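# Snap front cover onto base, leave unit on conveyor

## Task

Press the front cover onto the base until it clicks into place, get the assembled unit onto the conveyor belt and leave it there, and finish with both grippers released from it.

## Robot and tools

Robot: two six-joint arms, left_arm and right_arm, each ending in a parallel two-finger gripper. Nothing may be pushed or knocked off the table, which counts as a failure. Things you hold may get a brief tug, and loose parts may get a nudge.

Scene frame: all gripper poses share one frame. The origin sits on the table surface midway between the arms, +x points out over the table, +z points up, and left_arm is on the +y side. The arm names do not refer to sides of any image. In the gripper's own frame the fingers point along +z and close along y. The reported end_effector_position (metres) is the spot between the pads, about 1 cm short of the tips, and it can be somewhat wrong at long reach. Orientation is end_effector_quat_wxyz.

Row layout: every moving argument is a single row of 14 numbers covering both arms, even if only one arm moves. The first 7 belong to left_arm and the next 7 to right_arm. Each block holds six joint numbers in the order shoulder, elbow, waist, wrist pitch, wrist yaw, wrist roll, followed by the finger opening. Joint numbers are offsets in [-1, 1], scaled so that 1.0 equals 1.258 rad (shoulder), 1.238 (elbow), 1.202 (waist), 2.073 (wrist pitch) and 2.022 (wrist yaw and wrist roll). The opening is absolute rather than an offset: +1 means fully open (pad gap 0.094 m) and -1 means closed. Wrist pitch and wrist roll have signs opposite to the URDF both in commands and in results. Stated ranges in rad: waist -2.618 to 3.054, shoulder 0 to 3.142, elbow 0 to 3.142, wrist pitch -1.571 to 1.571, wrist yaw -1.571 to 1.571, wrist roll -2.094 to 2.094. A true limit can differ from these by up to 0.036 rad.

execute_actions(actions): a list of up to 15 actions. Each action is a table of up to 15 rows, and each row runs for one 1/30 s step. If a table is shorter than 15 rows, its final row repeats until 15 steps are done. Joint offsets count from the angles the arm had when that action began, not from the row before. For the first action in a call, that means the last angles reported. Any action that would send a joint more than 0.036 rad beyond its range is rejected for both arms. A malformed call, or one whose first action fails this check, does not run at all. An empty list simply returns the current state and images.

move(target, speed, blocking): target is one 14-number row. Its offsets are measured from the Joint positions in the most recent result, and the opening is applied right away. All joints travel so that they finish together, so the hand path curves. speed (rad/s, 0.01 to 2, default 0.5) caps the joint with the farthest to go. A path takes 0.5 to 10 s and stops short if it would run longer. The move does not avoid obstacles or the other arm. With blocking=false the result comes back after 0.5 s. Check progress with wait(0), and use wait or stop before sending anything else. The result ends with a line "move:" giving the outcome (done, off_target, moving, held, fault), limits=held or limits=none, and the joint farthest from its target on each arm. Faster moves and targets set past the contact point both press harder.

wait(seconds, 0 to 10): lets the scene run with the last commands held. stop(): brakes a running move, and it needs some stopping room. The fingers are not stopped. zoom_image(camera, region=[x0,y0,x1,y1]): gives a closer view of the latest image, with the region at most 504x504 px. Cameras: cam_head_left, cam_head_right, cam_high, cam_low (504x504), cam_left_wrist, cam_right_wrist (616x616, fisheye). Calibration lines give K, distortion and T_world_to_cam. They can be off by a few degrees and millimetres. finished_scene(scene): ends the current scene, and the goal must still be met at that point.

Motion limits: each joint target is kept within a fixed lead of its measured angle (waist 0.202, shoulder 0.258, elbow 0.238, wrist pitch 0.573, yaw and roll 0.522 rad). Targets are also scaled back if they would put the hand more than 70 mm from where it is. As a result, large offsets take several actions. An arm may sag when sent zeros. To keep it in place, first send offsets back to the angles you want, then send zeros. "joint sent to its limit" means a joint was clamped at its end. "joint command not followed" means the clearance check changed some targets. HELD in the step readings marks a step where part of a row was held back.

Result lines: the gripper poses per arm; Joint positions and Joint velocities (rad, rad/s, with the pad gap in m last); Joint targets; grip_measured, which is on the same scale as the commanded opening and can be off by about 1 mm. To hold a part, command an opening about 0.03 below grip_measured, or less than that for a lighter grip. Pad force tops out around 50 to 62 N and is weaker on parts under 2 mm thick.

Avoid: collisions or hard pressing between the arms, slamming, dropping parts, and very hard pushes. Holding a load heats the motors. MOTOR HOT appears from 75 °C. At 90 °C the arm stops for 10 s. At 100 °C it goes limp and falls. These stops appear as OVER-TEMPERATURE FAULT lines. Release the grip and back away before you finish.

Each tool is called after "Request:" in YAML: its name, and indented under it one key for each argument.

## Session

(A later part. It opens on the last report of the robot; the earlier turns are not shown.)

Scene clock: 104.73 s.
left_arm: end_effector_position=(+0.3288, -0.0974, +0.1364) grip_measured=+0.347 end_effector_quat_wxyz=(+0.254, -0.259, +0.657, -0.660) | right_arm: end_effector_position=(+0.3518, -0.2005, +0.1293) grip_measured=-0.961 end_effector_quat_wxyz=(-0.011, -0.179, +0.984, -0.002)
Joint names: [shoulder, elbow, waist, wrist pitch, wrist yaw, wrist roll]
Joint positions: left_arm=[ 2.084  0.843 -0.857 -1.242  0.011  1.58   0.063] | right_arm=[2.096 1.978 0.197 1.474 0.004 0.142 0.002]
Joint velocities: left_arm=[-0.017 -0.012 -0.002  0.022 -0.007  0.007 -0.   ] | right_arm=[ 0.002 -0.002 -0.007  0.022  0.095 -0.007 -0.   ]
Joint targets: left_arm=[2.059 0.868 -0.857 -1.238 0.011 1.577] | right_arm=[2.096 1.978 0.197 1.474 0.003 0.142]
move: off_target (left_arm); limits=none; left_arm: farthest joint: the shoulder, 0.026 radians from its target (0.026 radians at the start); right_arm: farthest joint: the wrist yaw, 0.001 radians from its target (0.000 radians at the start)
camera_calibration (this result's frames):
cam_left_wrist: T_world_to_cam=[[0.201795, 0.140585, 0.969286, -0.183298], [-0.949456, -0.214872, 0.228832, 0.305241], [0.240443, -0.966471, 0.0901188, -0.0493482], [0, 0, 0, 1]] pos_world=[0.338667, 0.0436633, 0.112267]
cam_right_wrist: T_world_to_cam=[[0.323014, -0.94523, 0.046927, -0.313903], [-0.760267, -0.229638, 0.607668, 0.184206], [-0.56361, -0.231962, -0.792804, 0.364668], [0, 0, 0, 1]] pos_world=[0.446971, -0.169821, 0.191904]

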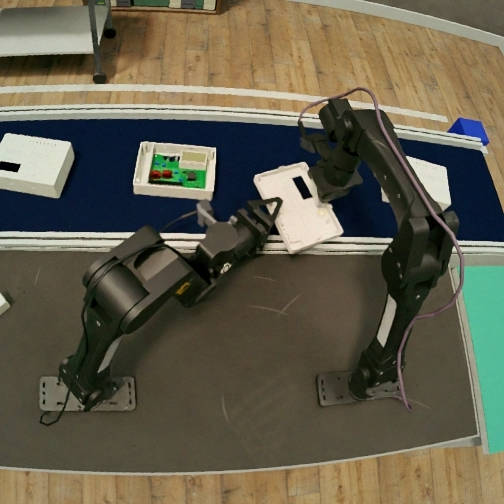

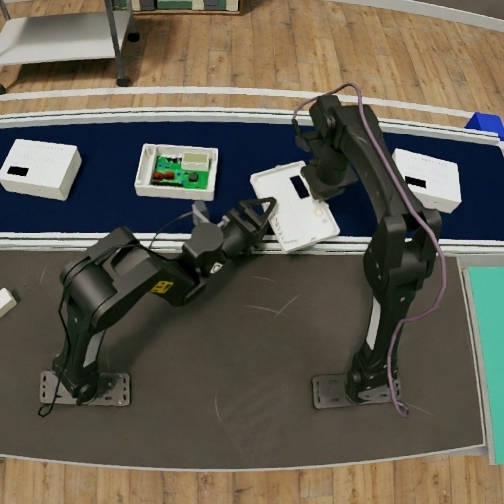

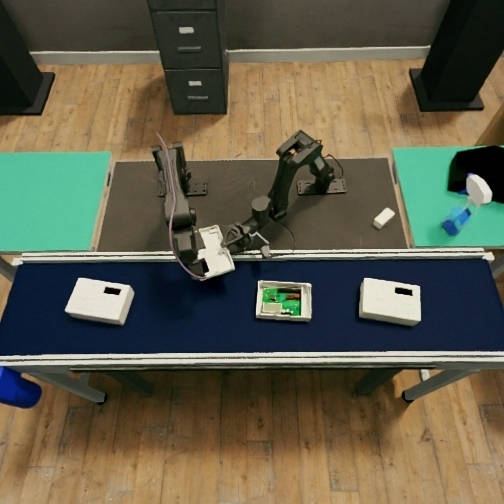

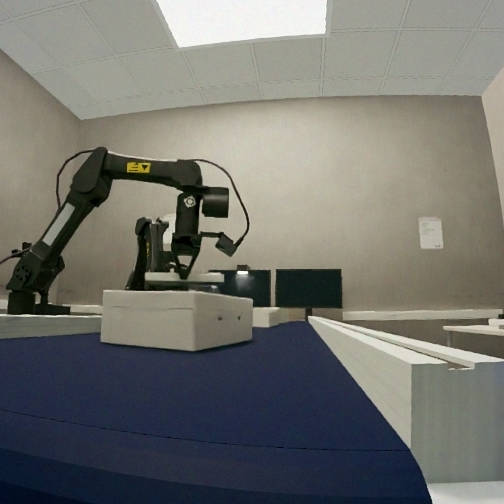

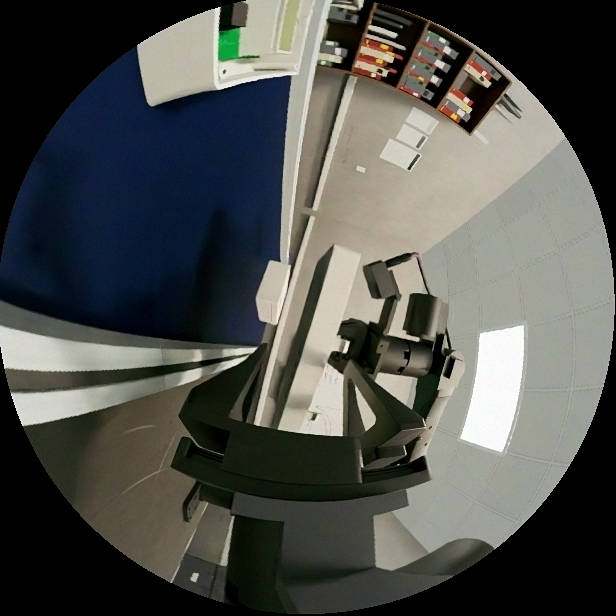

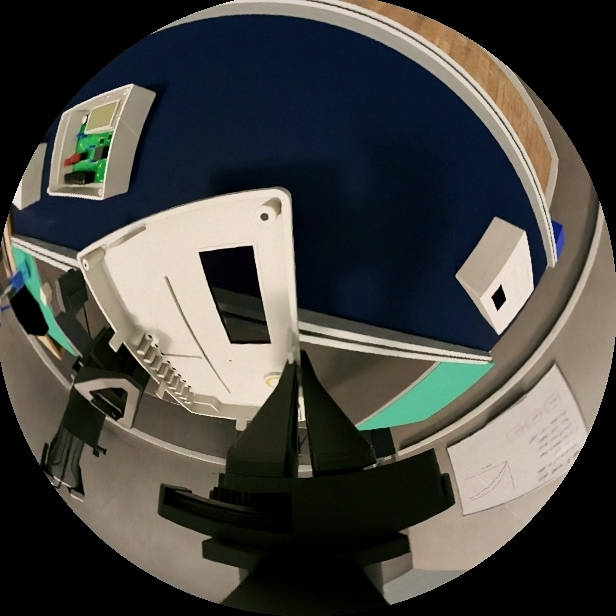

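Request:
execute_actions:
  actions:
    - [[0,0,0,0,0,0,-0.3,0,0,0,0,0,0,-1]]
    - [[0,0,0,0,0,0,-0.5,0,0,0,0,0,0,-1]]
    - [[0,0,0,0,0,0,-0.7,0,0,0,0,0,0,-1]]

Request:
zoom_image:
  camera: "cam_right_wrist"
  region: [60,280,260,450]

Scene clock: 111.43 s.
left_arm: end_effector_position=(+0.3287, -0.0975, +0.1356) grip_measured=-0.640 end_effector_quat_wxyz=(+0.251, -0.262, +0.658, -0.660) | right_arm: end_effector_position=(+0.3519, -0.2006, +0.1293) grip_measured=-0.961 end_effector_quat_wxyz=(-0.011, -0.179, +0.984, -0.002)
Joint names: [shoulder, elbow, waist, wrist pitch, wrist yaw, wrist roll]
Joint positions: left_arm=[ 2.084  0.843 -0.857 -1.239  0.012  1.586  0.017] | right_arm=[2.096 1.978 0.197 1.474 0.004 0.142 0.002]
Joint velocities: left_arm=[ 0.017 -0.027  0.002 -0.007  0.007  0.022 -0.001] | right_arm=[ 0.007 -0.002 -0.012 -0.022 -0.051  0.007  0.   ]
Joint targets: left_arm=[2.084 0.843 -0.857 -1.242 0.011 1.586] | right_arm=[2.096 1.978 0.197 1.475 0.004 0.142]
Step readings (joint positions; steps 1 to 15: 1st action; 16 to 30: 2nd action; 31 to 45: 3rd action):
0: left_arm=[2.084 0.843 -0.857 -1.242 0.011 1.580] | right_arm=[2.096 1.978 0.197 1.474 0.004 0.142]
1: left_arm=[2.084 0.843 -0.857 -1.242 0.011 1.581] | right_arm=[2.096 1.978 0.197 1.474 0.004 0.142]
2: left_arm=[2.084 0.843 -0.857 -1.242 0.011 1.581] | right_arm=[2.096 1.978 0.197 1.474 0.004 0.142]
4: left_arm=[2.084 0.843 -0.857 -1.242 0.011 1.582] | right_arm=[2.096 1.978 0.197 1.474 0.004 0.142]
8: left_arm=[2.084 0.843 -0.857 -1.242 0.011 1.583] | right_arm=[2.096 1.978 0.197 1.474 0.004 0.142]
15: left_arm=[2.084 0.843 -0.857 -1.242 0.011 1.583] | right_arm=[2.096 1.978 0.197 1.474 0.004 0.142]
16: left_arm=[2.084 0.843 -0.857 -1.242 0.011 1.584] | right_arm=[2.096 1.978 0.197 1.474 0.004 0.142]
17: left_arm=[2.084 0.843 -0.857 -1.242 0.011 1.584] | right_arm=[2.096 1.978 0.197 1.474 0.004 0.142]
19: left_arm=[2.084 0.843 -0.857 -1.242 0.011 1.585] | right_arm=[2.096 1.978 0.197 1.474 0.004 0.142]
23: left_arm=[2.084 0.843 -0.857 -1.242 0.011 1.586] | right_arm=[2.096 1.978 0.197 1.474 0.004 0.142]
30: left_arm=[2.084 0.843 -0.857 -1.242 0.011 1.586] | right_arm=[2.096 1.978 0.197 1.474 0.004 0.142]
31: left_arm=[2.084 0.843 -0.857 -1.242 0.011 1.586] | right_arm=[2.096 1.978 0.197 1.474 0.004 0.142]
32: left_arm=[2.084 0.843 -0.857 -1.240 0.012 1.586] | right_arm=[2.096 1.978 0.197 1.474 0.004 0.142]
34: left_arm=[2.084 0.843 -0.857 -1.239 0.012 1.586] | right_arm=[2.096 1.978 0.197 1.474 0.004 0.142]
38: left_arm=[2.084 0.843 -0.857 -1.239 0.012 1.586] | right_arm=[2.096 1.978 0.197 1.474 0.004 0.142]
45: Joint positions above
camera_calibration (this result's frames):
cam_left_wrist: T_world_to_cam=[[0.208263, 0.141749, 0.967747, -0.184241], [-0.948094, -0.213836, 0.235355, 0.304091], [0.2403, -0.966531, 0.0898578, -0.0492584], [0, 0, 0, 1]] pos_world=[0.338514, 0.0435317, 0.111156]
cam_right_wrist: T_world_to_cam=[[0.322657, -0.945333, 0.047314, -0.313916], [-0.760405, -0.229123, 0.60769, 0.18435], [-0.563628, -0.232053, -0.792764, 0.364644], [0, 0, 0, 1]] pos_world=[0.446992, -0.169899, 0.191901]

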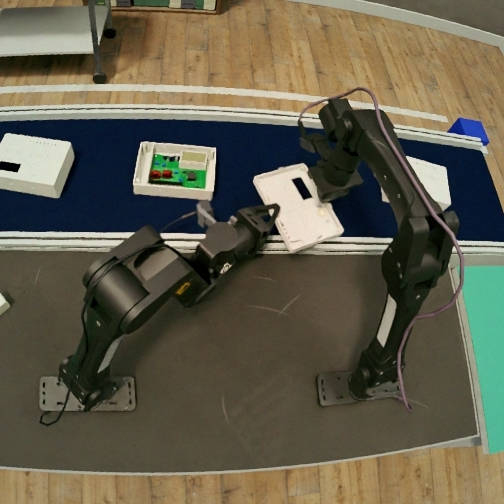

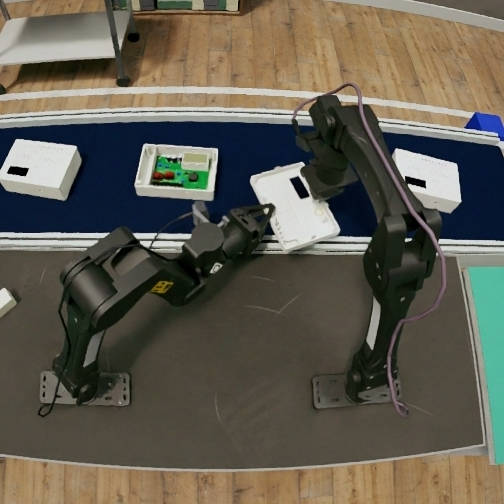

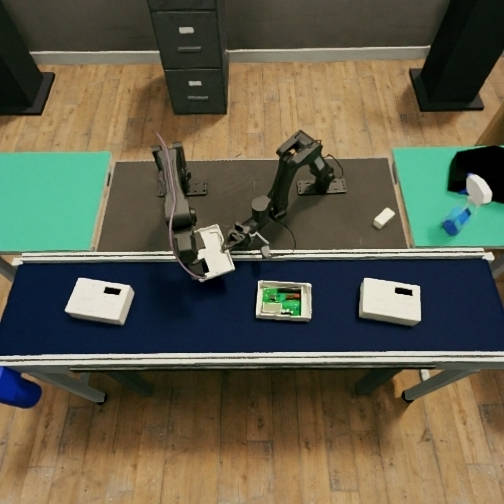

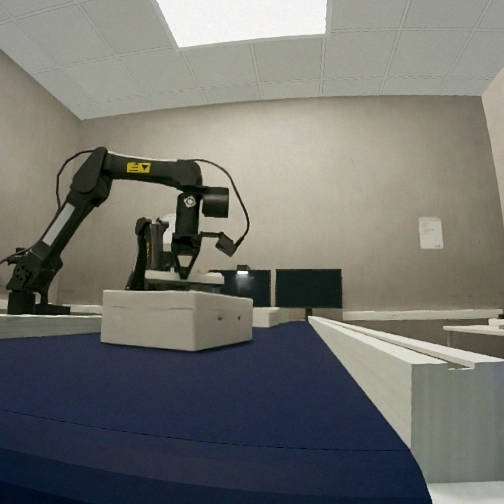

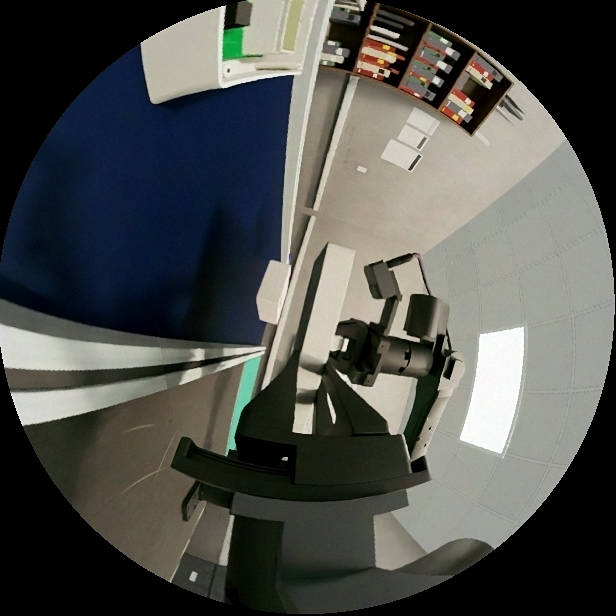

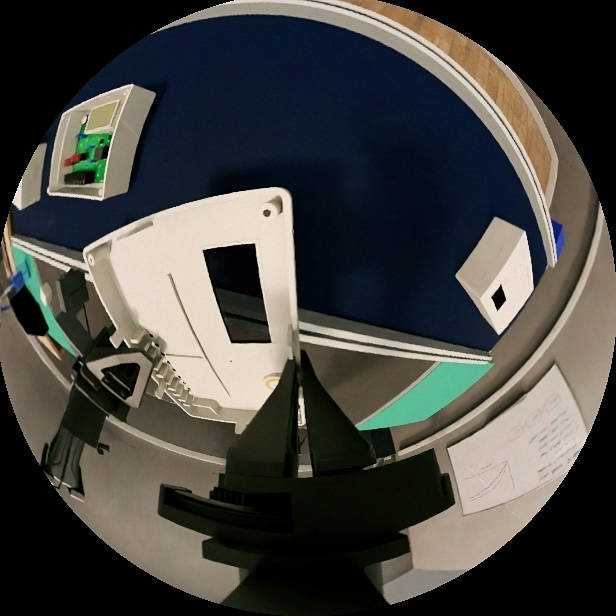

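Region (60, 280, 260, 450) of cam_right_wrist's 616x616 image, scaled by 2.520, with more detail than that image has; it fills the top 428 rows of this view, and the rest is white.

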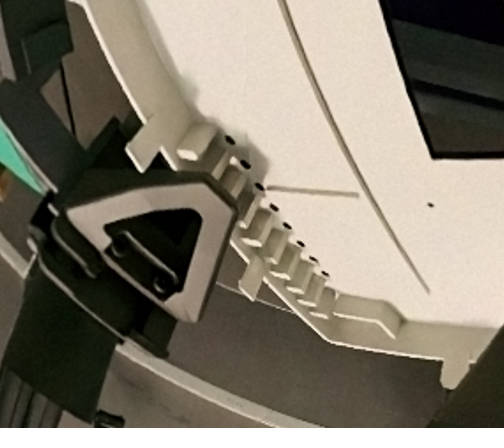

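Release right, lift it, swing away; raise left and flip.

Request:
move:
  target: [0,0,0,0,0,0,-0.7, 0,0,0,0,0,0,-0.6]

Request:
move:
  target: [0,0,0,0,0,0,-0.7, -0.12,0,0,0,0,0,-0.6]
  speed: 0.25

Request:
move:
  target: [-0.32,0,0.36,0.18,0,-0.3,-0.7, -0.3,-0.2,-0.45,0,0,0,-1]
  speed: 0.4

Request:
move:
  target: [0,0,0,0,0,-1,-0.7, 0,0,0,0,0,0,-1]
  speed: 0.8

Scene clock: 118.93 s.
left_arm: end_effector_position=(+0.3286, -0.0974, +0.1293) grip_measured=-0.640 end_effector_quat_wxyz=(+0.247, -0.265, +0.666, -0.652) | right_arm: end_effector_position=(+0.3519, -0.2006, +0.1293) grip_measured=-0.603 end_effector_quat_wxyz=(-0.011, -0.179, +0.984, -0.002)
Joint names: [shoulder, elbow, waist, wrist pitch, wrist yaw, wrist roll]
Joint positions: left_arm=[ 2.084  0.843 -0.857 -1.214  0.012  1.587  0.017] | right_arm=[2.096 1.978 0.197 1.474 0.004 0.142 0.019]
Joint velocities: left_arm=[ 0.002 -0.007  0.007  0.051  0.022 -0.051 -0.   ] | right_arm=[ 0.007 -0.012  0.002 -0.037 -0.037 -0.037 -0.001]
Joint targets: left_arm=[2.084 0.843 -0.857 -1.239 0.012 1.586] | right_arm=[2.096 1.978 0.197 1.474 0.004 0.142]
move: off_target (left_arm); limits=none; left_arm: farthest joint: the wrist pitch, 0.025 radians from its target (0.000 radians at the start); right_arm: farthest joint: the waist, 0.000 radians from its target (0.000 radians at the start)
camera_calibration (this result's frames):
cam_left_wrist: T_world_to_cam=[[0.225734, 0.124744, 0.966169, -0.185374], [-0.943717, -0.218109, 0.248648, 0.301942], [0.241747, -0.967919, 0.0684885, -0.0464583], [0, 0, 0, 1]] pos_world=[0.338024, 0.0440125, 0.107208]
cam_right_wrist: T_world_to_cam=[[0.322657, -0.945333, 0.047314, -0.313916], [-0.760405, -0.229123, 0.60769, 0.18435], [-0.563628, -0.232053, -0.792764, 0.364644], [0, 0, 0, 1]] pos_world=[0.446992, -0.169899, 0.191901]

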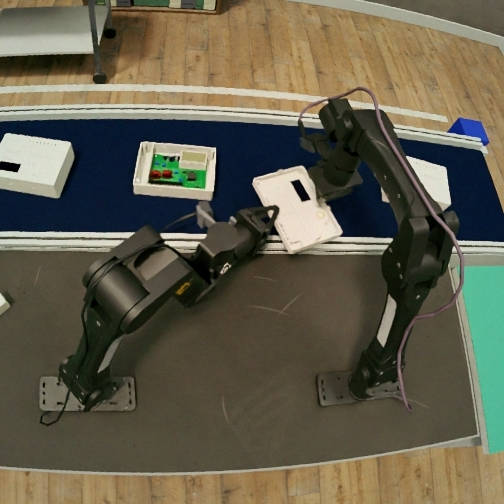

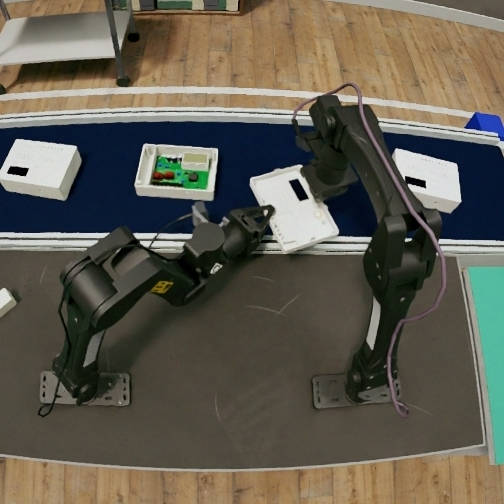

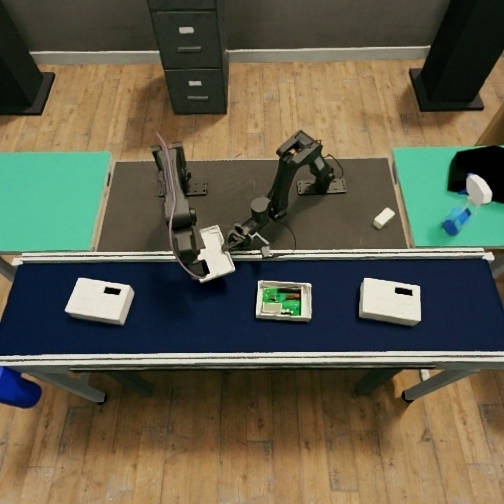

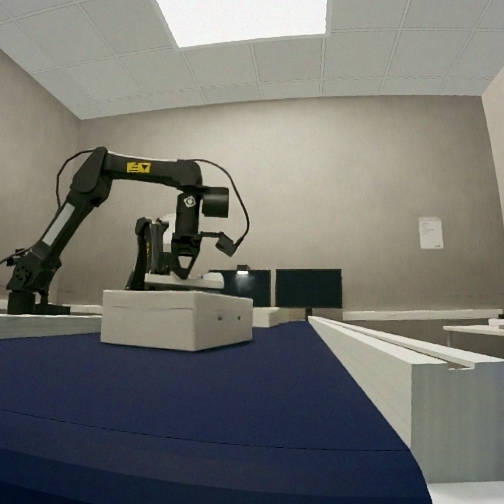

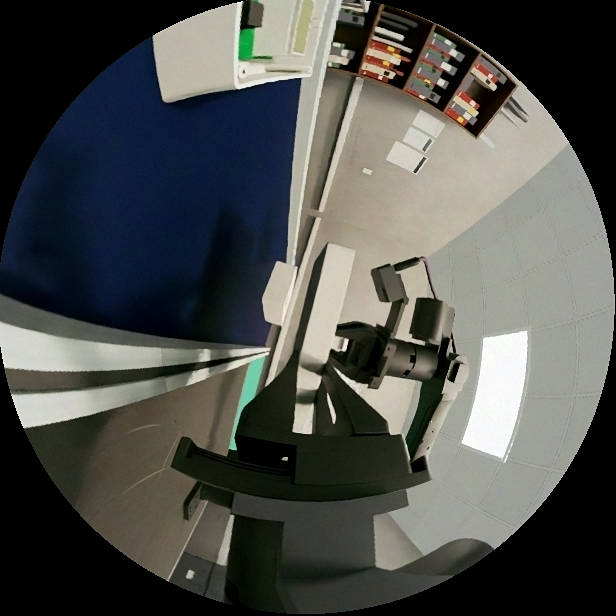

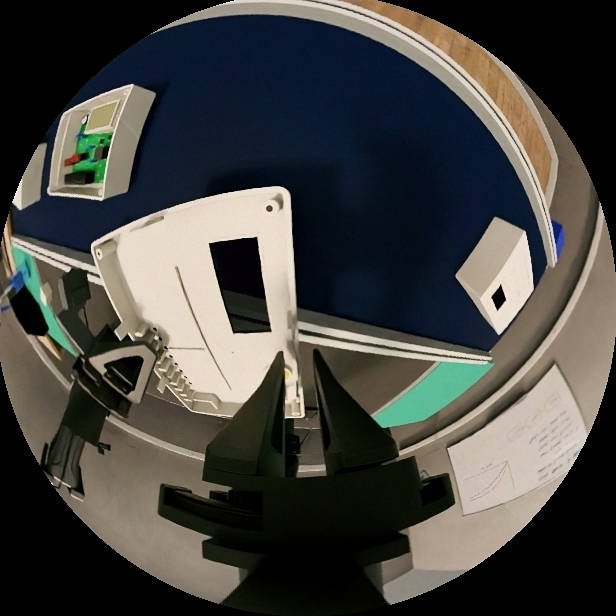

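Scene clock: 119.90 s.
left_arm: end_effector_position=(+0.3284, -0.0972, +0.1230) grip_measured=-0.640 end_effector_quat_wxyz=(+0.244, -0.269, +0.674, -0.644) | right_arm: end_effector_position=(+0.3468, -0.2017, +0.1821) grip_measured=-0.603 end_effector_quat_wxyz=(+0.059, -0.178, +0.982, +0.000)
Joint names: [shoulder, elbow, waist, wrist pitch, wrist yaw, wrist roll]
Joint positions: left_arm=[ 2.084  0.843 -0.857 -1.189  0.012  1.588  0.017] | right_arm=[1.955 1.978 0.197 1.474 0.004 0.142 0.019]
Joint velocities: left_arm=[-0.012  0.007  0.002 -0.007 -0.037  0.066 -0.   ] | right_arm=[-0.017 -0.017  0.007  0.066  0.051  0.095 -0.001]
Joint targets: left_arm=[2.084 0.843 -0.857 -1.214 0.012 1.587] | right_arm=[1.945 1.978 0.197 1.474 0.004 0.142]
move: off_target (left_arm); limits=none; left_arm: farthest joint: the wrist pitch, 0.025 radians from its target (0.000 radians at the start); right_arm: farthest joint: the shoulder, 0.010 radians from its target (0.151 radians at the start)
camera_calibration (this result's frames):
cam_left_wrist: T_world_to_cam=[[0.242898, 0.107525, 0.964074, -0.186369], [-0.939174, -0.22269, 0.261461, 0.299858], [0.242803, -0.968941, 0.0468937, -0.043596], [0, 0, 0, 1]] pos_world=[0.337473, 0.0445727, 0.103317]
cam_right_wrist: T_world_to_cam=[[0.315106, -0.947004, 0.0623837, -0.316301], [-0.836001, -0.245855, 0.490568, 0.192313], [-0.449233, -0.206734, -0.869167, 0.382726], [0, 0, 0, 1]] pos_world=[0.432375, -0.173134, 0.258042]

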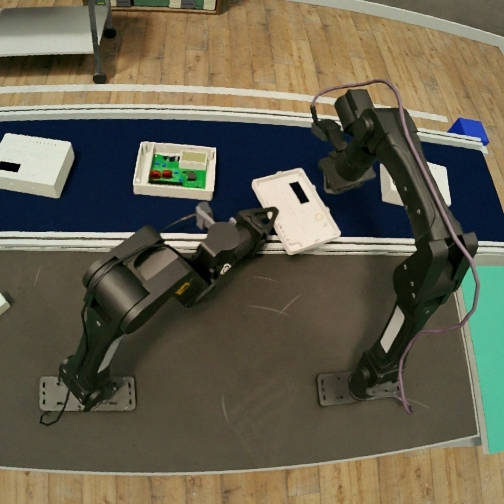

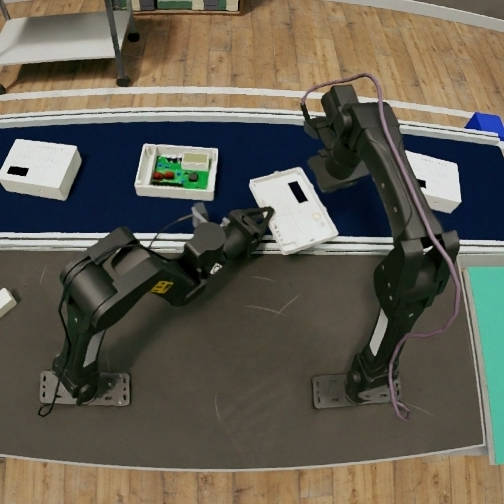

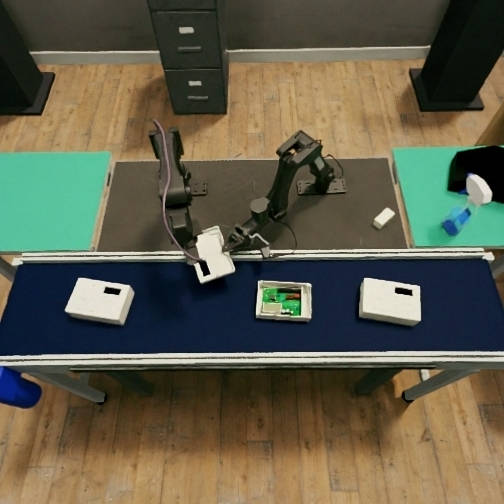

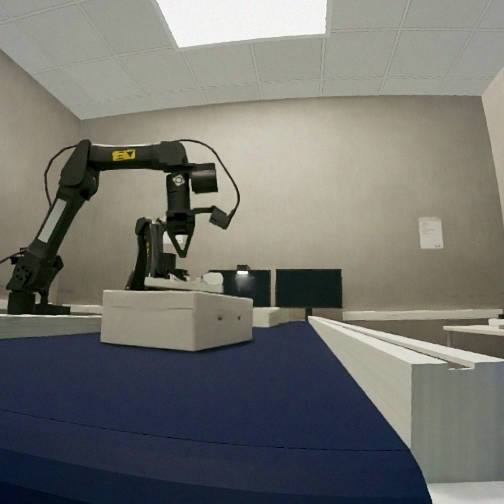

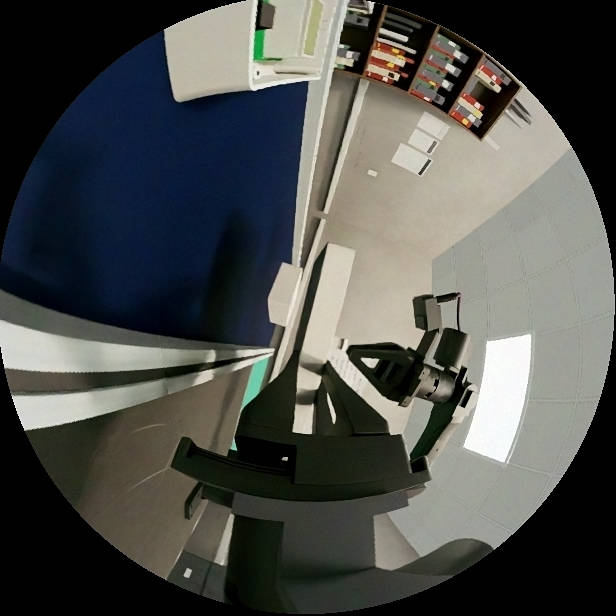

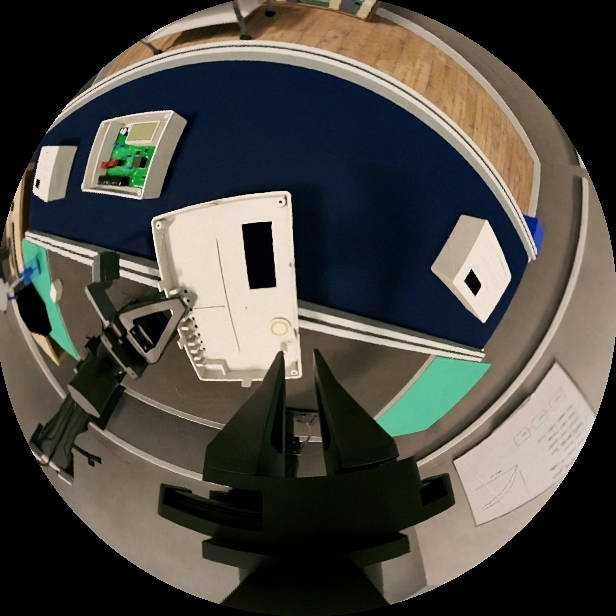

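Scene clock: 122.13 s.
left_arm: end_effector_position=(+0.4343, +0.0996, +0.2138) grip_measured=-0.640 end_effector_quat_wxyz=(+0.522, -0.214, +0.701, -0.436) | right_arm: end_effector_position=(+0.2684, -0.3862, +0.2382) grip_measured=-0.991 end_effector_quat_wxyz=(+0.121, +0.087, +0.988, -0.030)
Joint names: [shoulder, elbow, waist, wrist pitch, wrist yaw, wrist roll]
Joint positions: left_arm=[ 1.709  0.843 -0.427 -0.79   0.012  0.992  0.017] | right_arm=[ 1.592  1.744 -0.338  1.473  0.004  0.142  0.   ]
Joint velocities: left_arm=[-0.007 -0.002 -0.007  0.007 -0.022  0.051 -0.001] | right_arm=[ 0.012  0.007 -0.002 -0.007 -0.022 -0.007 -0.001]
Joint targets: left_arm=[1.682 0.843 -0.424 -0.815 0.012 0.981] | right_arm=[1.578 1.730 -0.343 1.474 0.004 0.142]
move: off_target (left_arm); limits=none; left_arm: farthest joint: the shoulder, 0.027 radians from its target (0.403 radians at the start); right_arm: farthest joint: the shoulder, 0.015 radians from its target (0.378 radians at the start)
camera_calibration (this result's frames):
cam_left_wrist: T_world_to_cam=[[-0.0336949, -0.348193, 0.936817, -0.149398], [-0.786494, -0.569133, -0.239822, 0.494773], [0.616678, -0.744882, -0.254675, -0.00310708], [0, 0, 0, 1]] pos_world=[0.386018, 0.227258, 0.257825]
cam_right_wrist: T_world_to_cam=[[-0.22052, -0.972472, 0.0752907, -0.33904], [-0.898236, 0.23256, 0.372945, 0.28338], [-0.380188, 0.014613, -0.924794, 0.438309], [0, 0, 0, 1]] pos_world=[0.346417, -0.402015, 0.325187]

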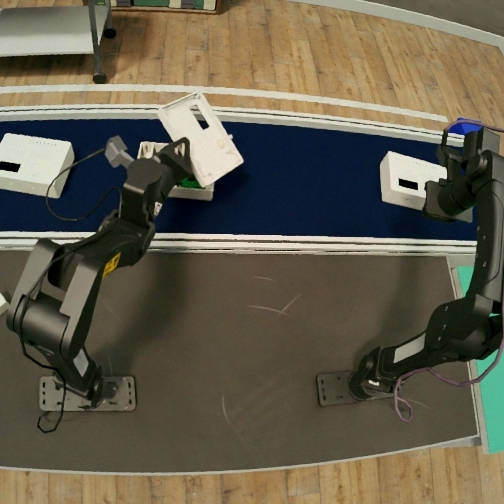

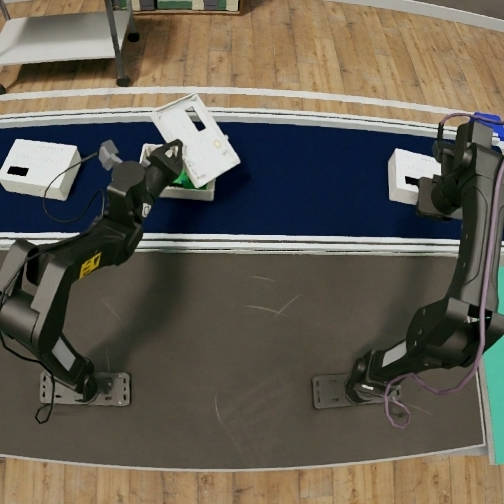

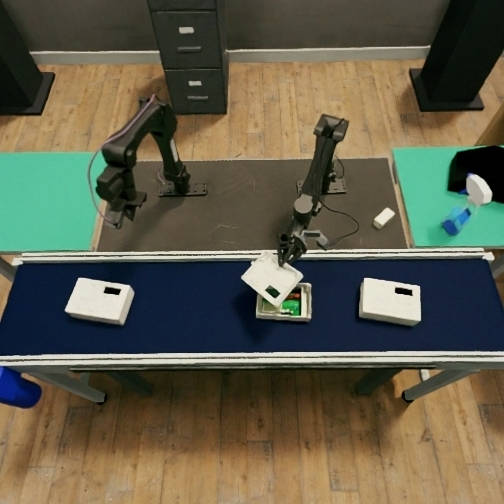

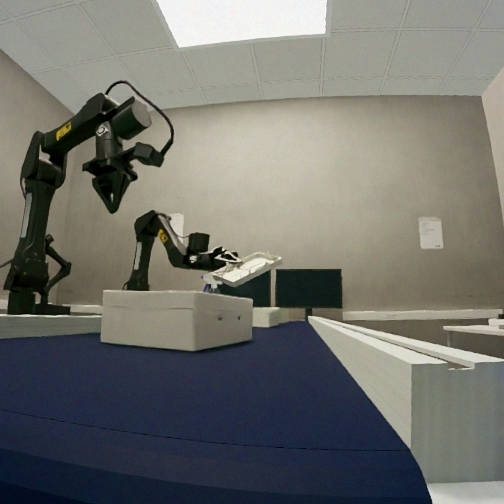

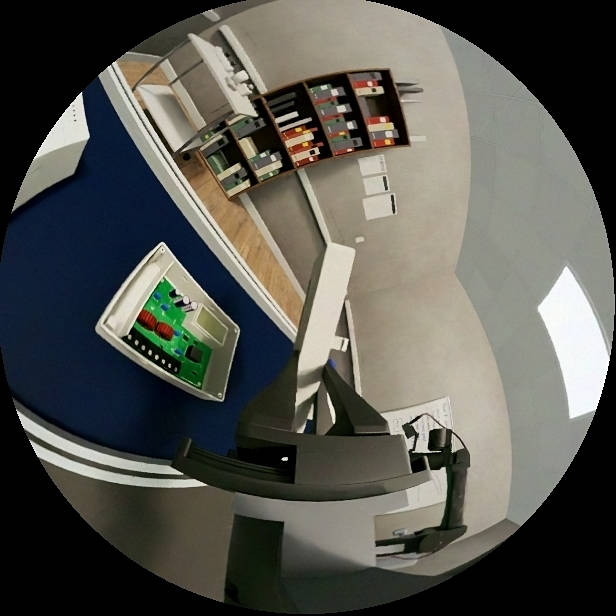

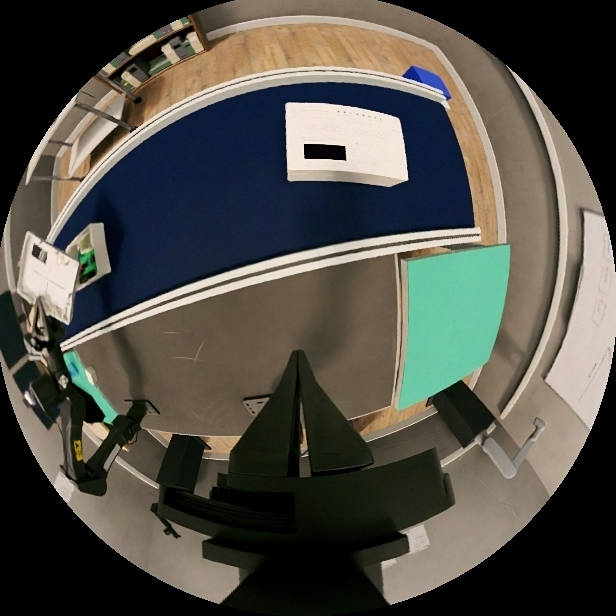

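Scene clock: 125.53 s.
left_arm: end_effector_position=(+0.4338, +0.0998, +0.2073) grip_measured=-0.642 end_effector_quat_wxyz=(+0.638, +0.486, +0.561, +0.207) | right_arm: end_effector_position=(+0.2684, -0.3862, +0.2382) grip_measured=-0.991 end_effector_quat_wxyz=(+0.121, +0.087, +0.988, -0.030)
Joint names: [shoulder, elbow, waist, wrist pitch, wrist yaw, wrist roll]
Joint positions: left_arm=[ 1.709  0.843 -0.427 -0.764  0.012 -1.028  0.017] | right_arm=[ 1.592  1.744 -0.338  1.473  0.004  0.142  0.   ]
Joint velocities: left_arm=[-0.012 -0.007 -0.012  0.007  0.007  0.022  0.   ] | right_arm=[-0.017 -0.002  0.007  0.022 -0.022  0.037 -0.001]
Joint targets: left_arm=[1.709 0.843 -0.427 -0.791 0.012 -1.030] | right_arm=[1.592 1.744 -0.338 1.473 0.004 0.142]
move: off_target (left_arm); limits=none; left_arm: farthest joint: the wrist pitch, 0.026 radians from its target (0.000 radians at the start); right_arm: farthest joint: the waist, 0.000 radians from its target (0.000 radians at the start)
camera_calibration (this result's frames):
cam_left_wrist: T_world_to_cam=[[-0.308999, -0.633283, -0.709557, 0.345924], [-0.263653, 0.773866, -0.575863, 0.201811], [0.913787, 0.0091361, -0.406091, -0.176976], [0, 0, 0, 1]] pos_world=[0.321817, 0.0645098, 0.2898]
cam_right_wrist: T_world_to_cam=[[-0.22052, -0.972472, 0.0752907, -0.33904], [-0.898236, 0.23256, 0.372945, 0.28338], [-0.380188, 0.014613, -0.924794, 0.438309], [0, 0, 0, 1]] pos_world=[0.346417, -0.402015, 0.325187]

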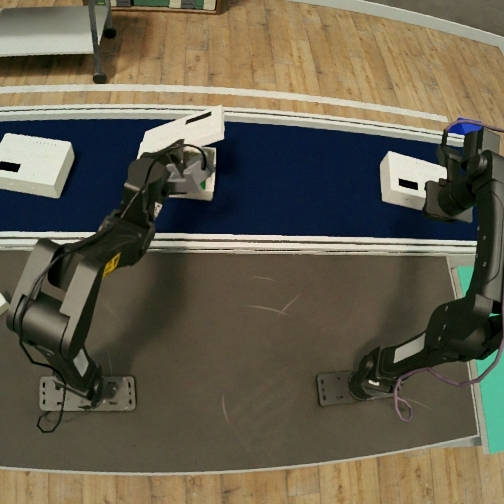

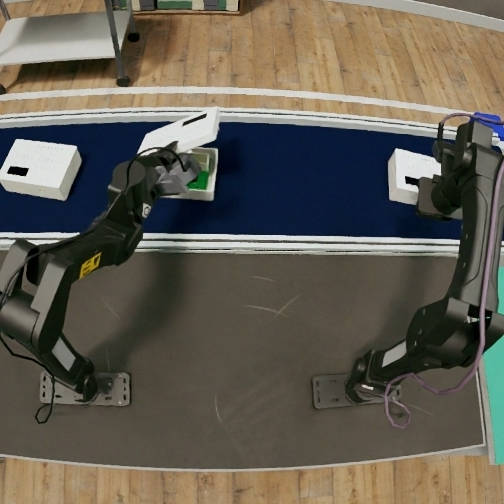

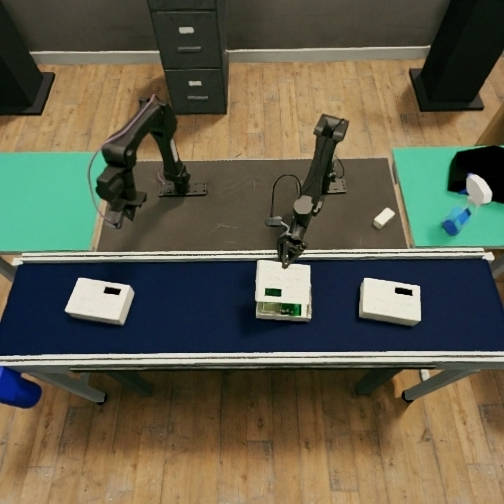

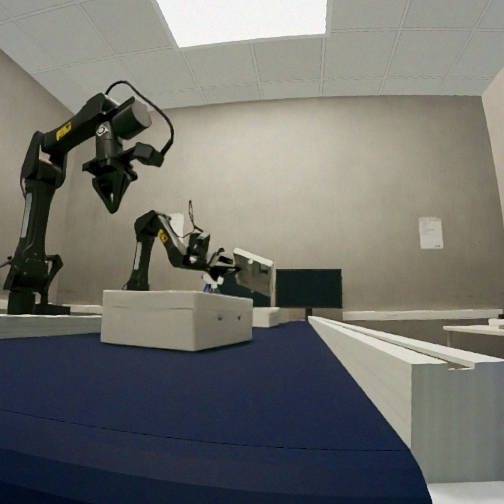

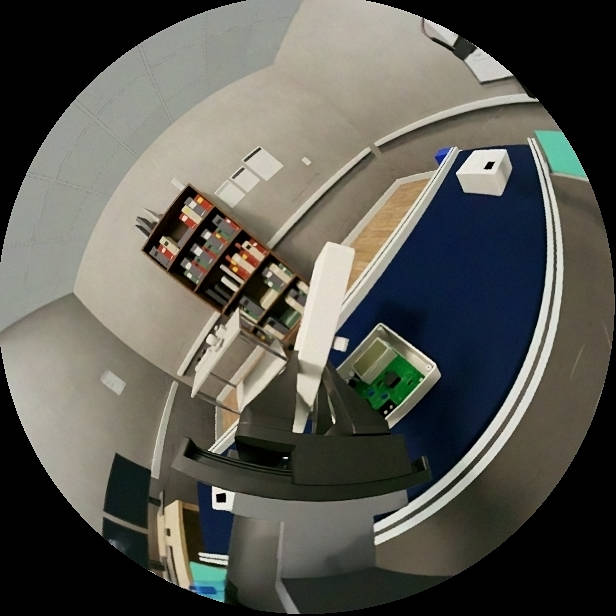

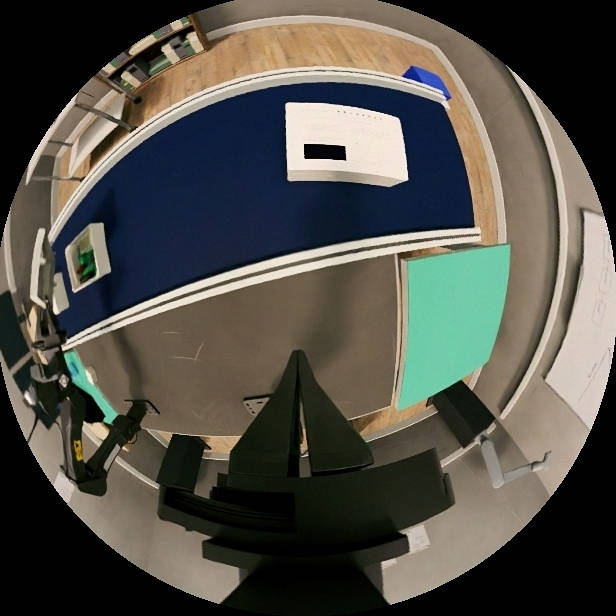

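Request:
move:
  target: [0.213,-0.178,0.025,-0.235,0,-0.245,-0.7, 0,0,0,0,0,0,-1]
  speed: 0.35

Request:
zoom_image:
  camera: "cam_high"
  region: [230,250,340,335]

Request:
zoom_image:
  camera: "cam_low"
  region: [190,260,310,335]

Scene clock: 136.70 s.
left_arm: end_effector_position=(+0.4146, +0.1179, +0.1018) grip_measured=-0.642 end_effector_quat_wxyz=(+0.553, +0.614, +0.438, +0.355) | right_arm: end_effector_position=(+0.2684, -0.3862, +0.2382) grip_measured=-0.991 end_effector_quat_wxyz=(+0.121, +0.087, +0.988, -0.030)
Joint names: [shoulder, elbow, waist, wrist pitch, wrist yaw, wrist roll]
Joint positions: left_arm=[ 1.977  0.63  -0.408 -1.211  0.013 -1.524  0.017] | right_arm=[ 1.592  1.744 -0.338  1.473  0.004  0.142  0.   ]
Joint velocities: left_arm=[-0.002 -0.002 -0.007  0.007  0.051 -0.066  0.   ] | right_arm=[-0.007 -0.002 -0.017 -0.007 -0.125  0.066  0.   ]
Joint targets: left_arm=[1.977 0.623 -0.397 -1.251 0.012 -1.524] | right_arm=[1.592 1.744 -0.338 1.473 0.004 0.142]
move: off_target (left_arm); limits=none; left_arm: farthest joint: the wrist pitch, 0.041 radians from its target (0.487 radians at the start); right_arm: farthest joint: the waist, 0.000 radians from its target (0.000 radians at the start)
camera_calibration (this result's frames):
cam_left_wrist: T_world_to_cam=[[-0.194489, -0.225868, -0.954546, 0.205974], [-0.167401, 0.966495, -0.194588, 0.020494], [0.966515, 0.121947, -0.225783, -0.255979], [0, 0, 0, 1]] pos_world=[0.290898, 0.0579313, 0.142803]
cam_right_wrist: T_world_to_cam=[[-0.22052, -0.972472, 0.0752907, -0.33904], [-0.898236, 0.23256, 0.372945, 0.28338], [-0.380188, 0.014613, -0.924794, 0.438309], [0, 0, 0, 1]] pos_world=[0.346417, -0.402015, 0.325187]

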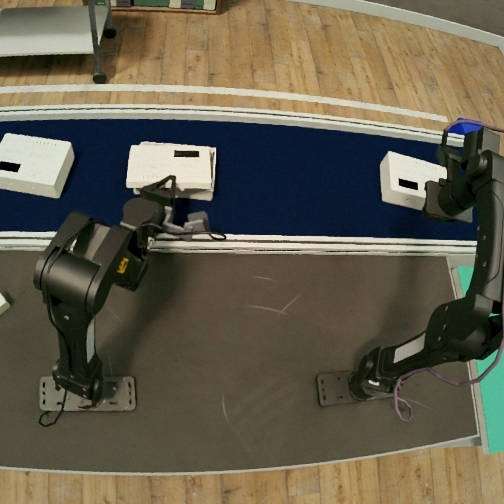

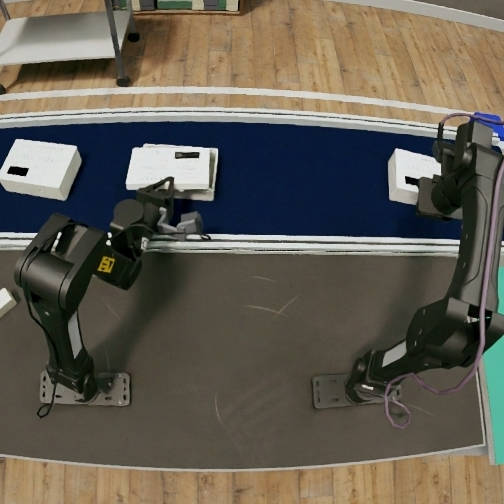

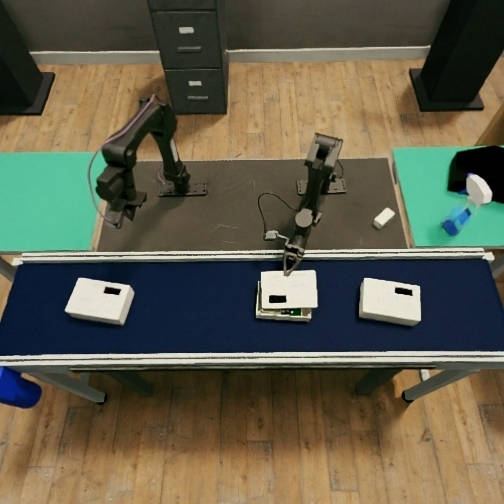

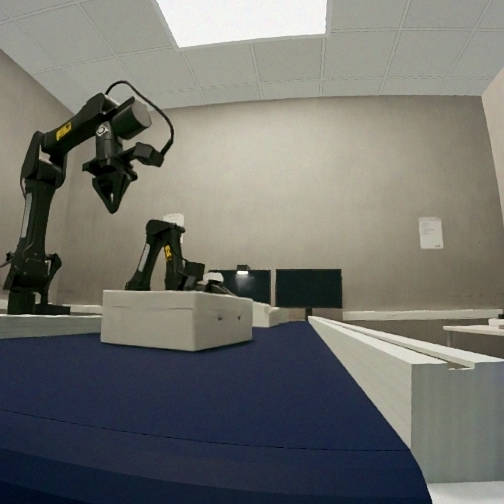

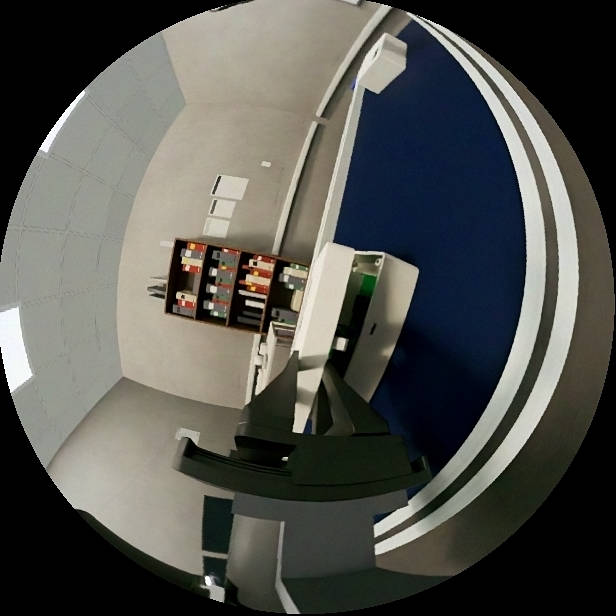

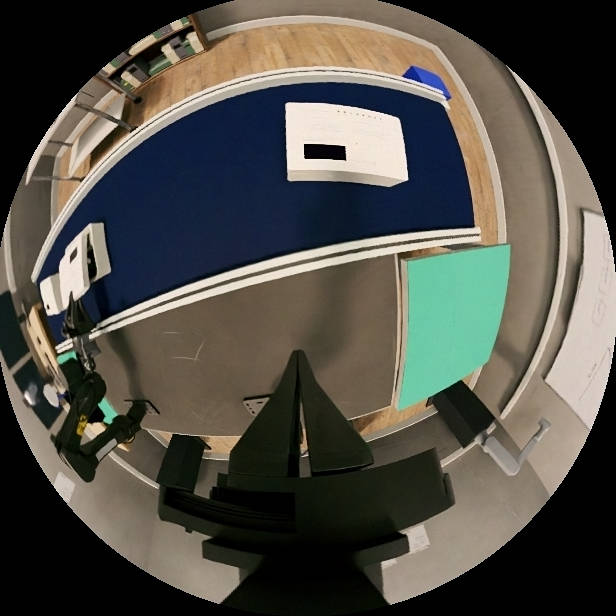

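Region (230, 250, 340, 335) of cam_high's 504x504 image, scaled by 4.582, with more detail than that image has; it fills the top 389 rows of this view, and the rest is white.

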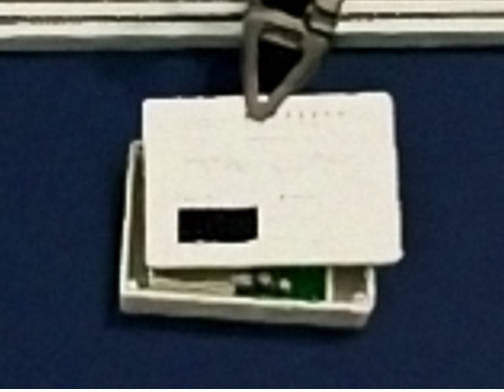

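Region (190, 260, 310, 335) of cam_low's 504x504 image, scaled by 4.200, with more detail than that image has; it fills the top 315 rows of this view, and the rest is white.

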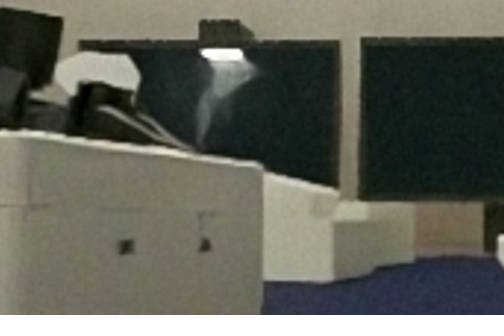

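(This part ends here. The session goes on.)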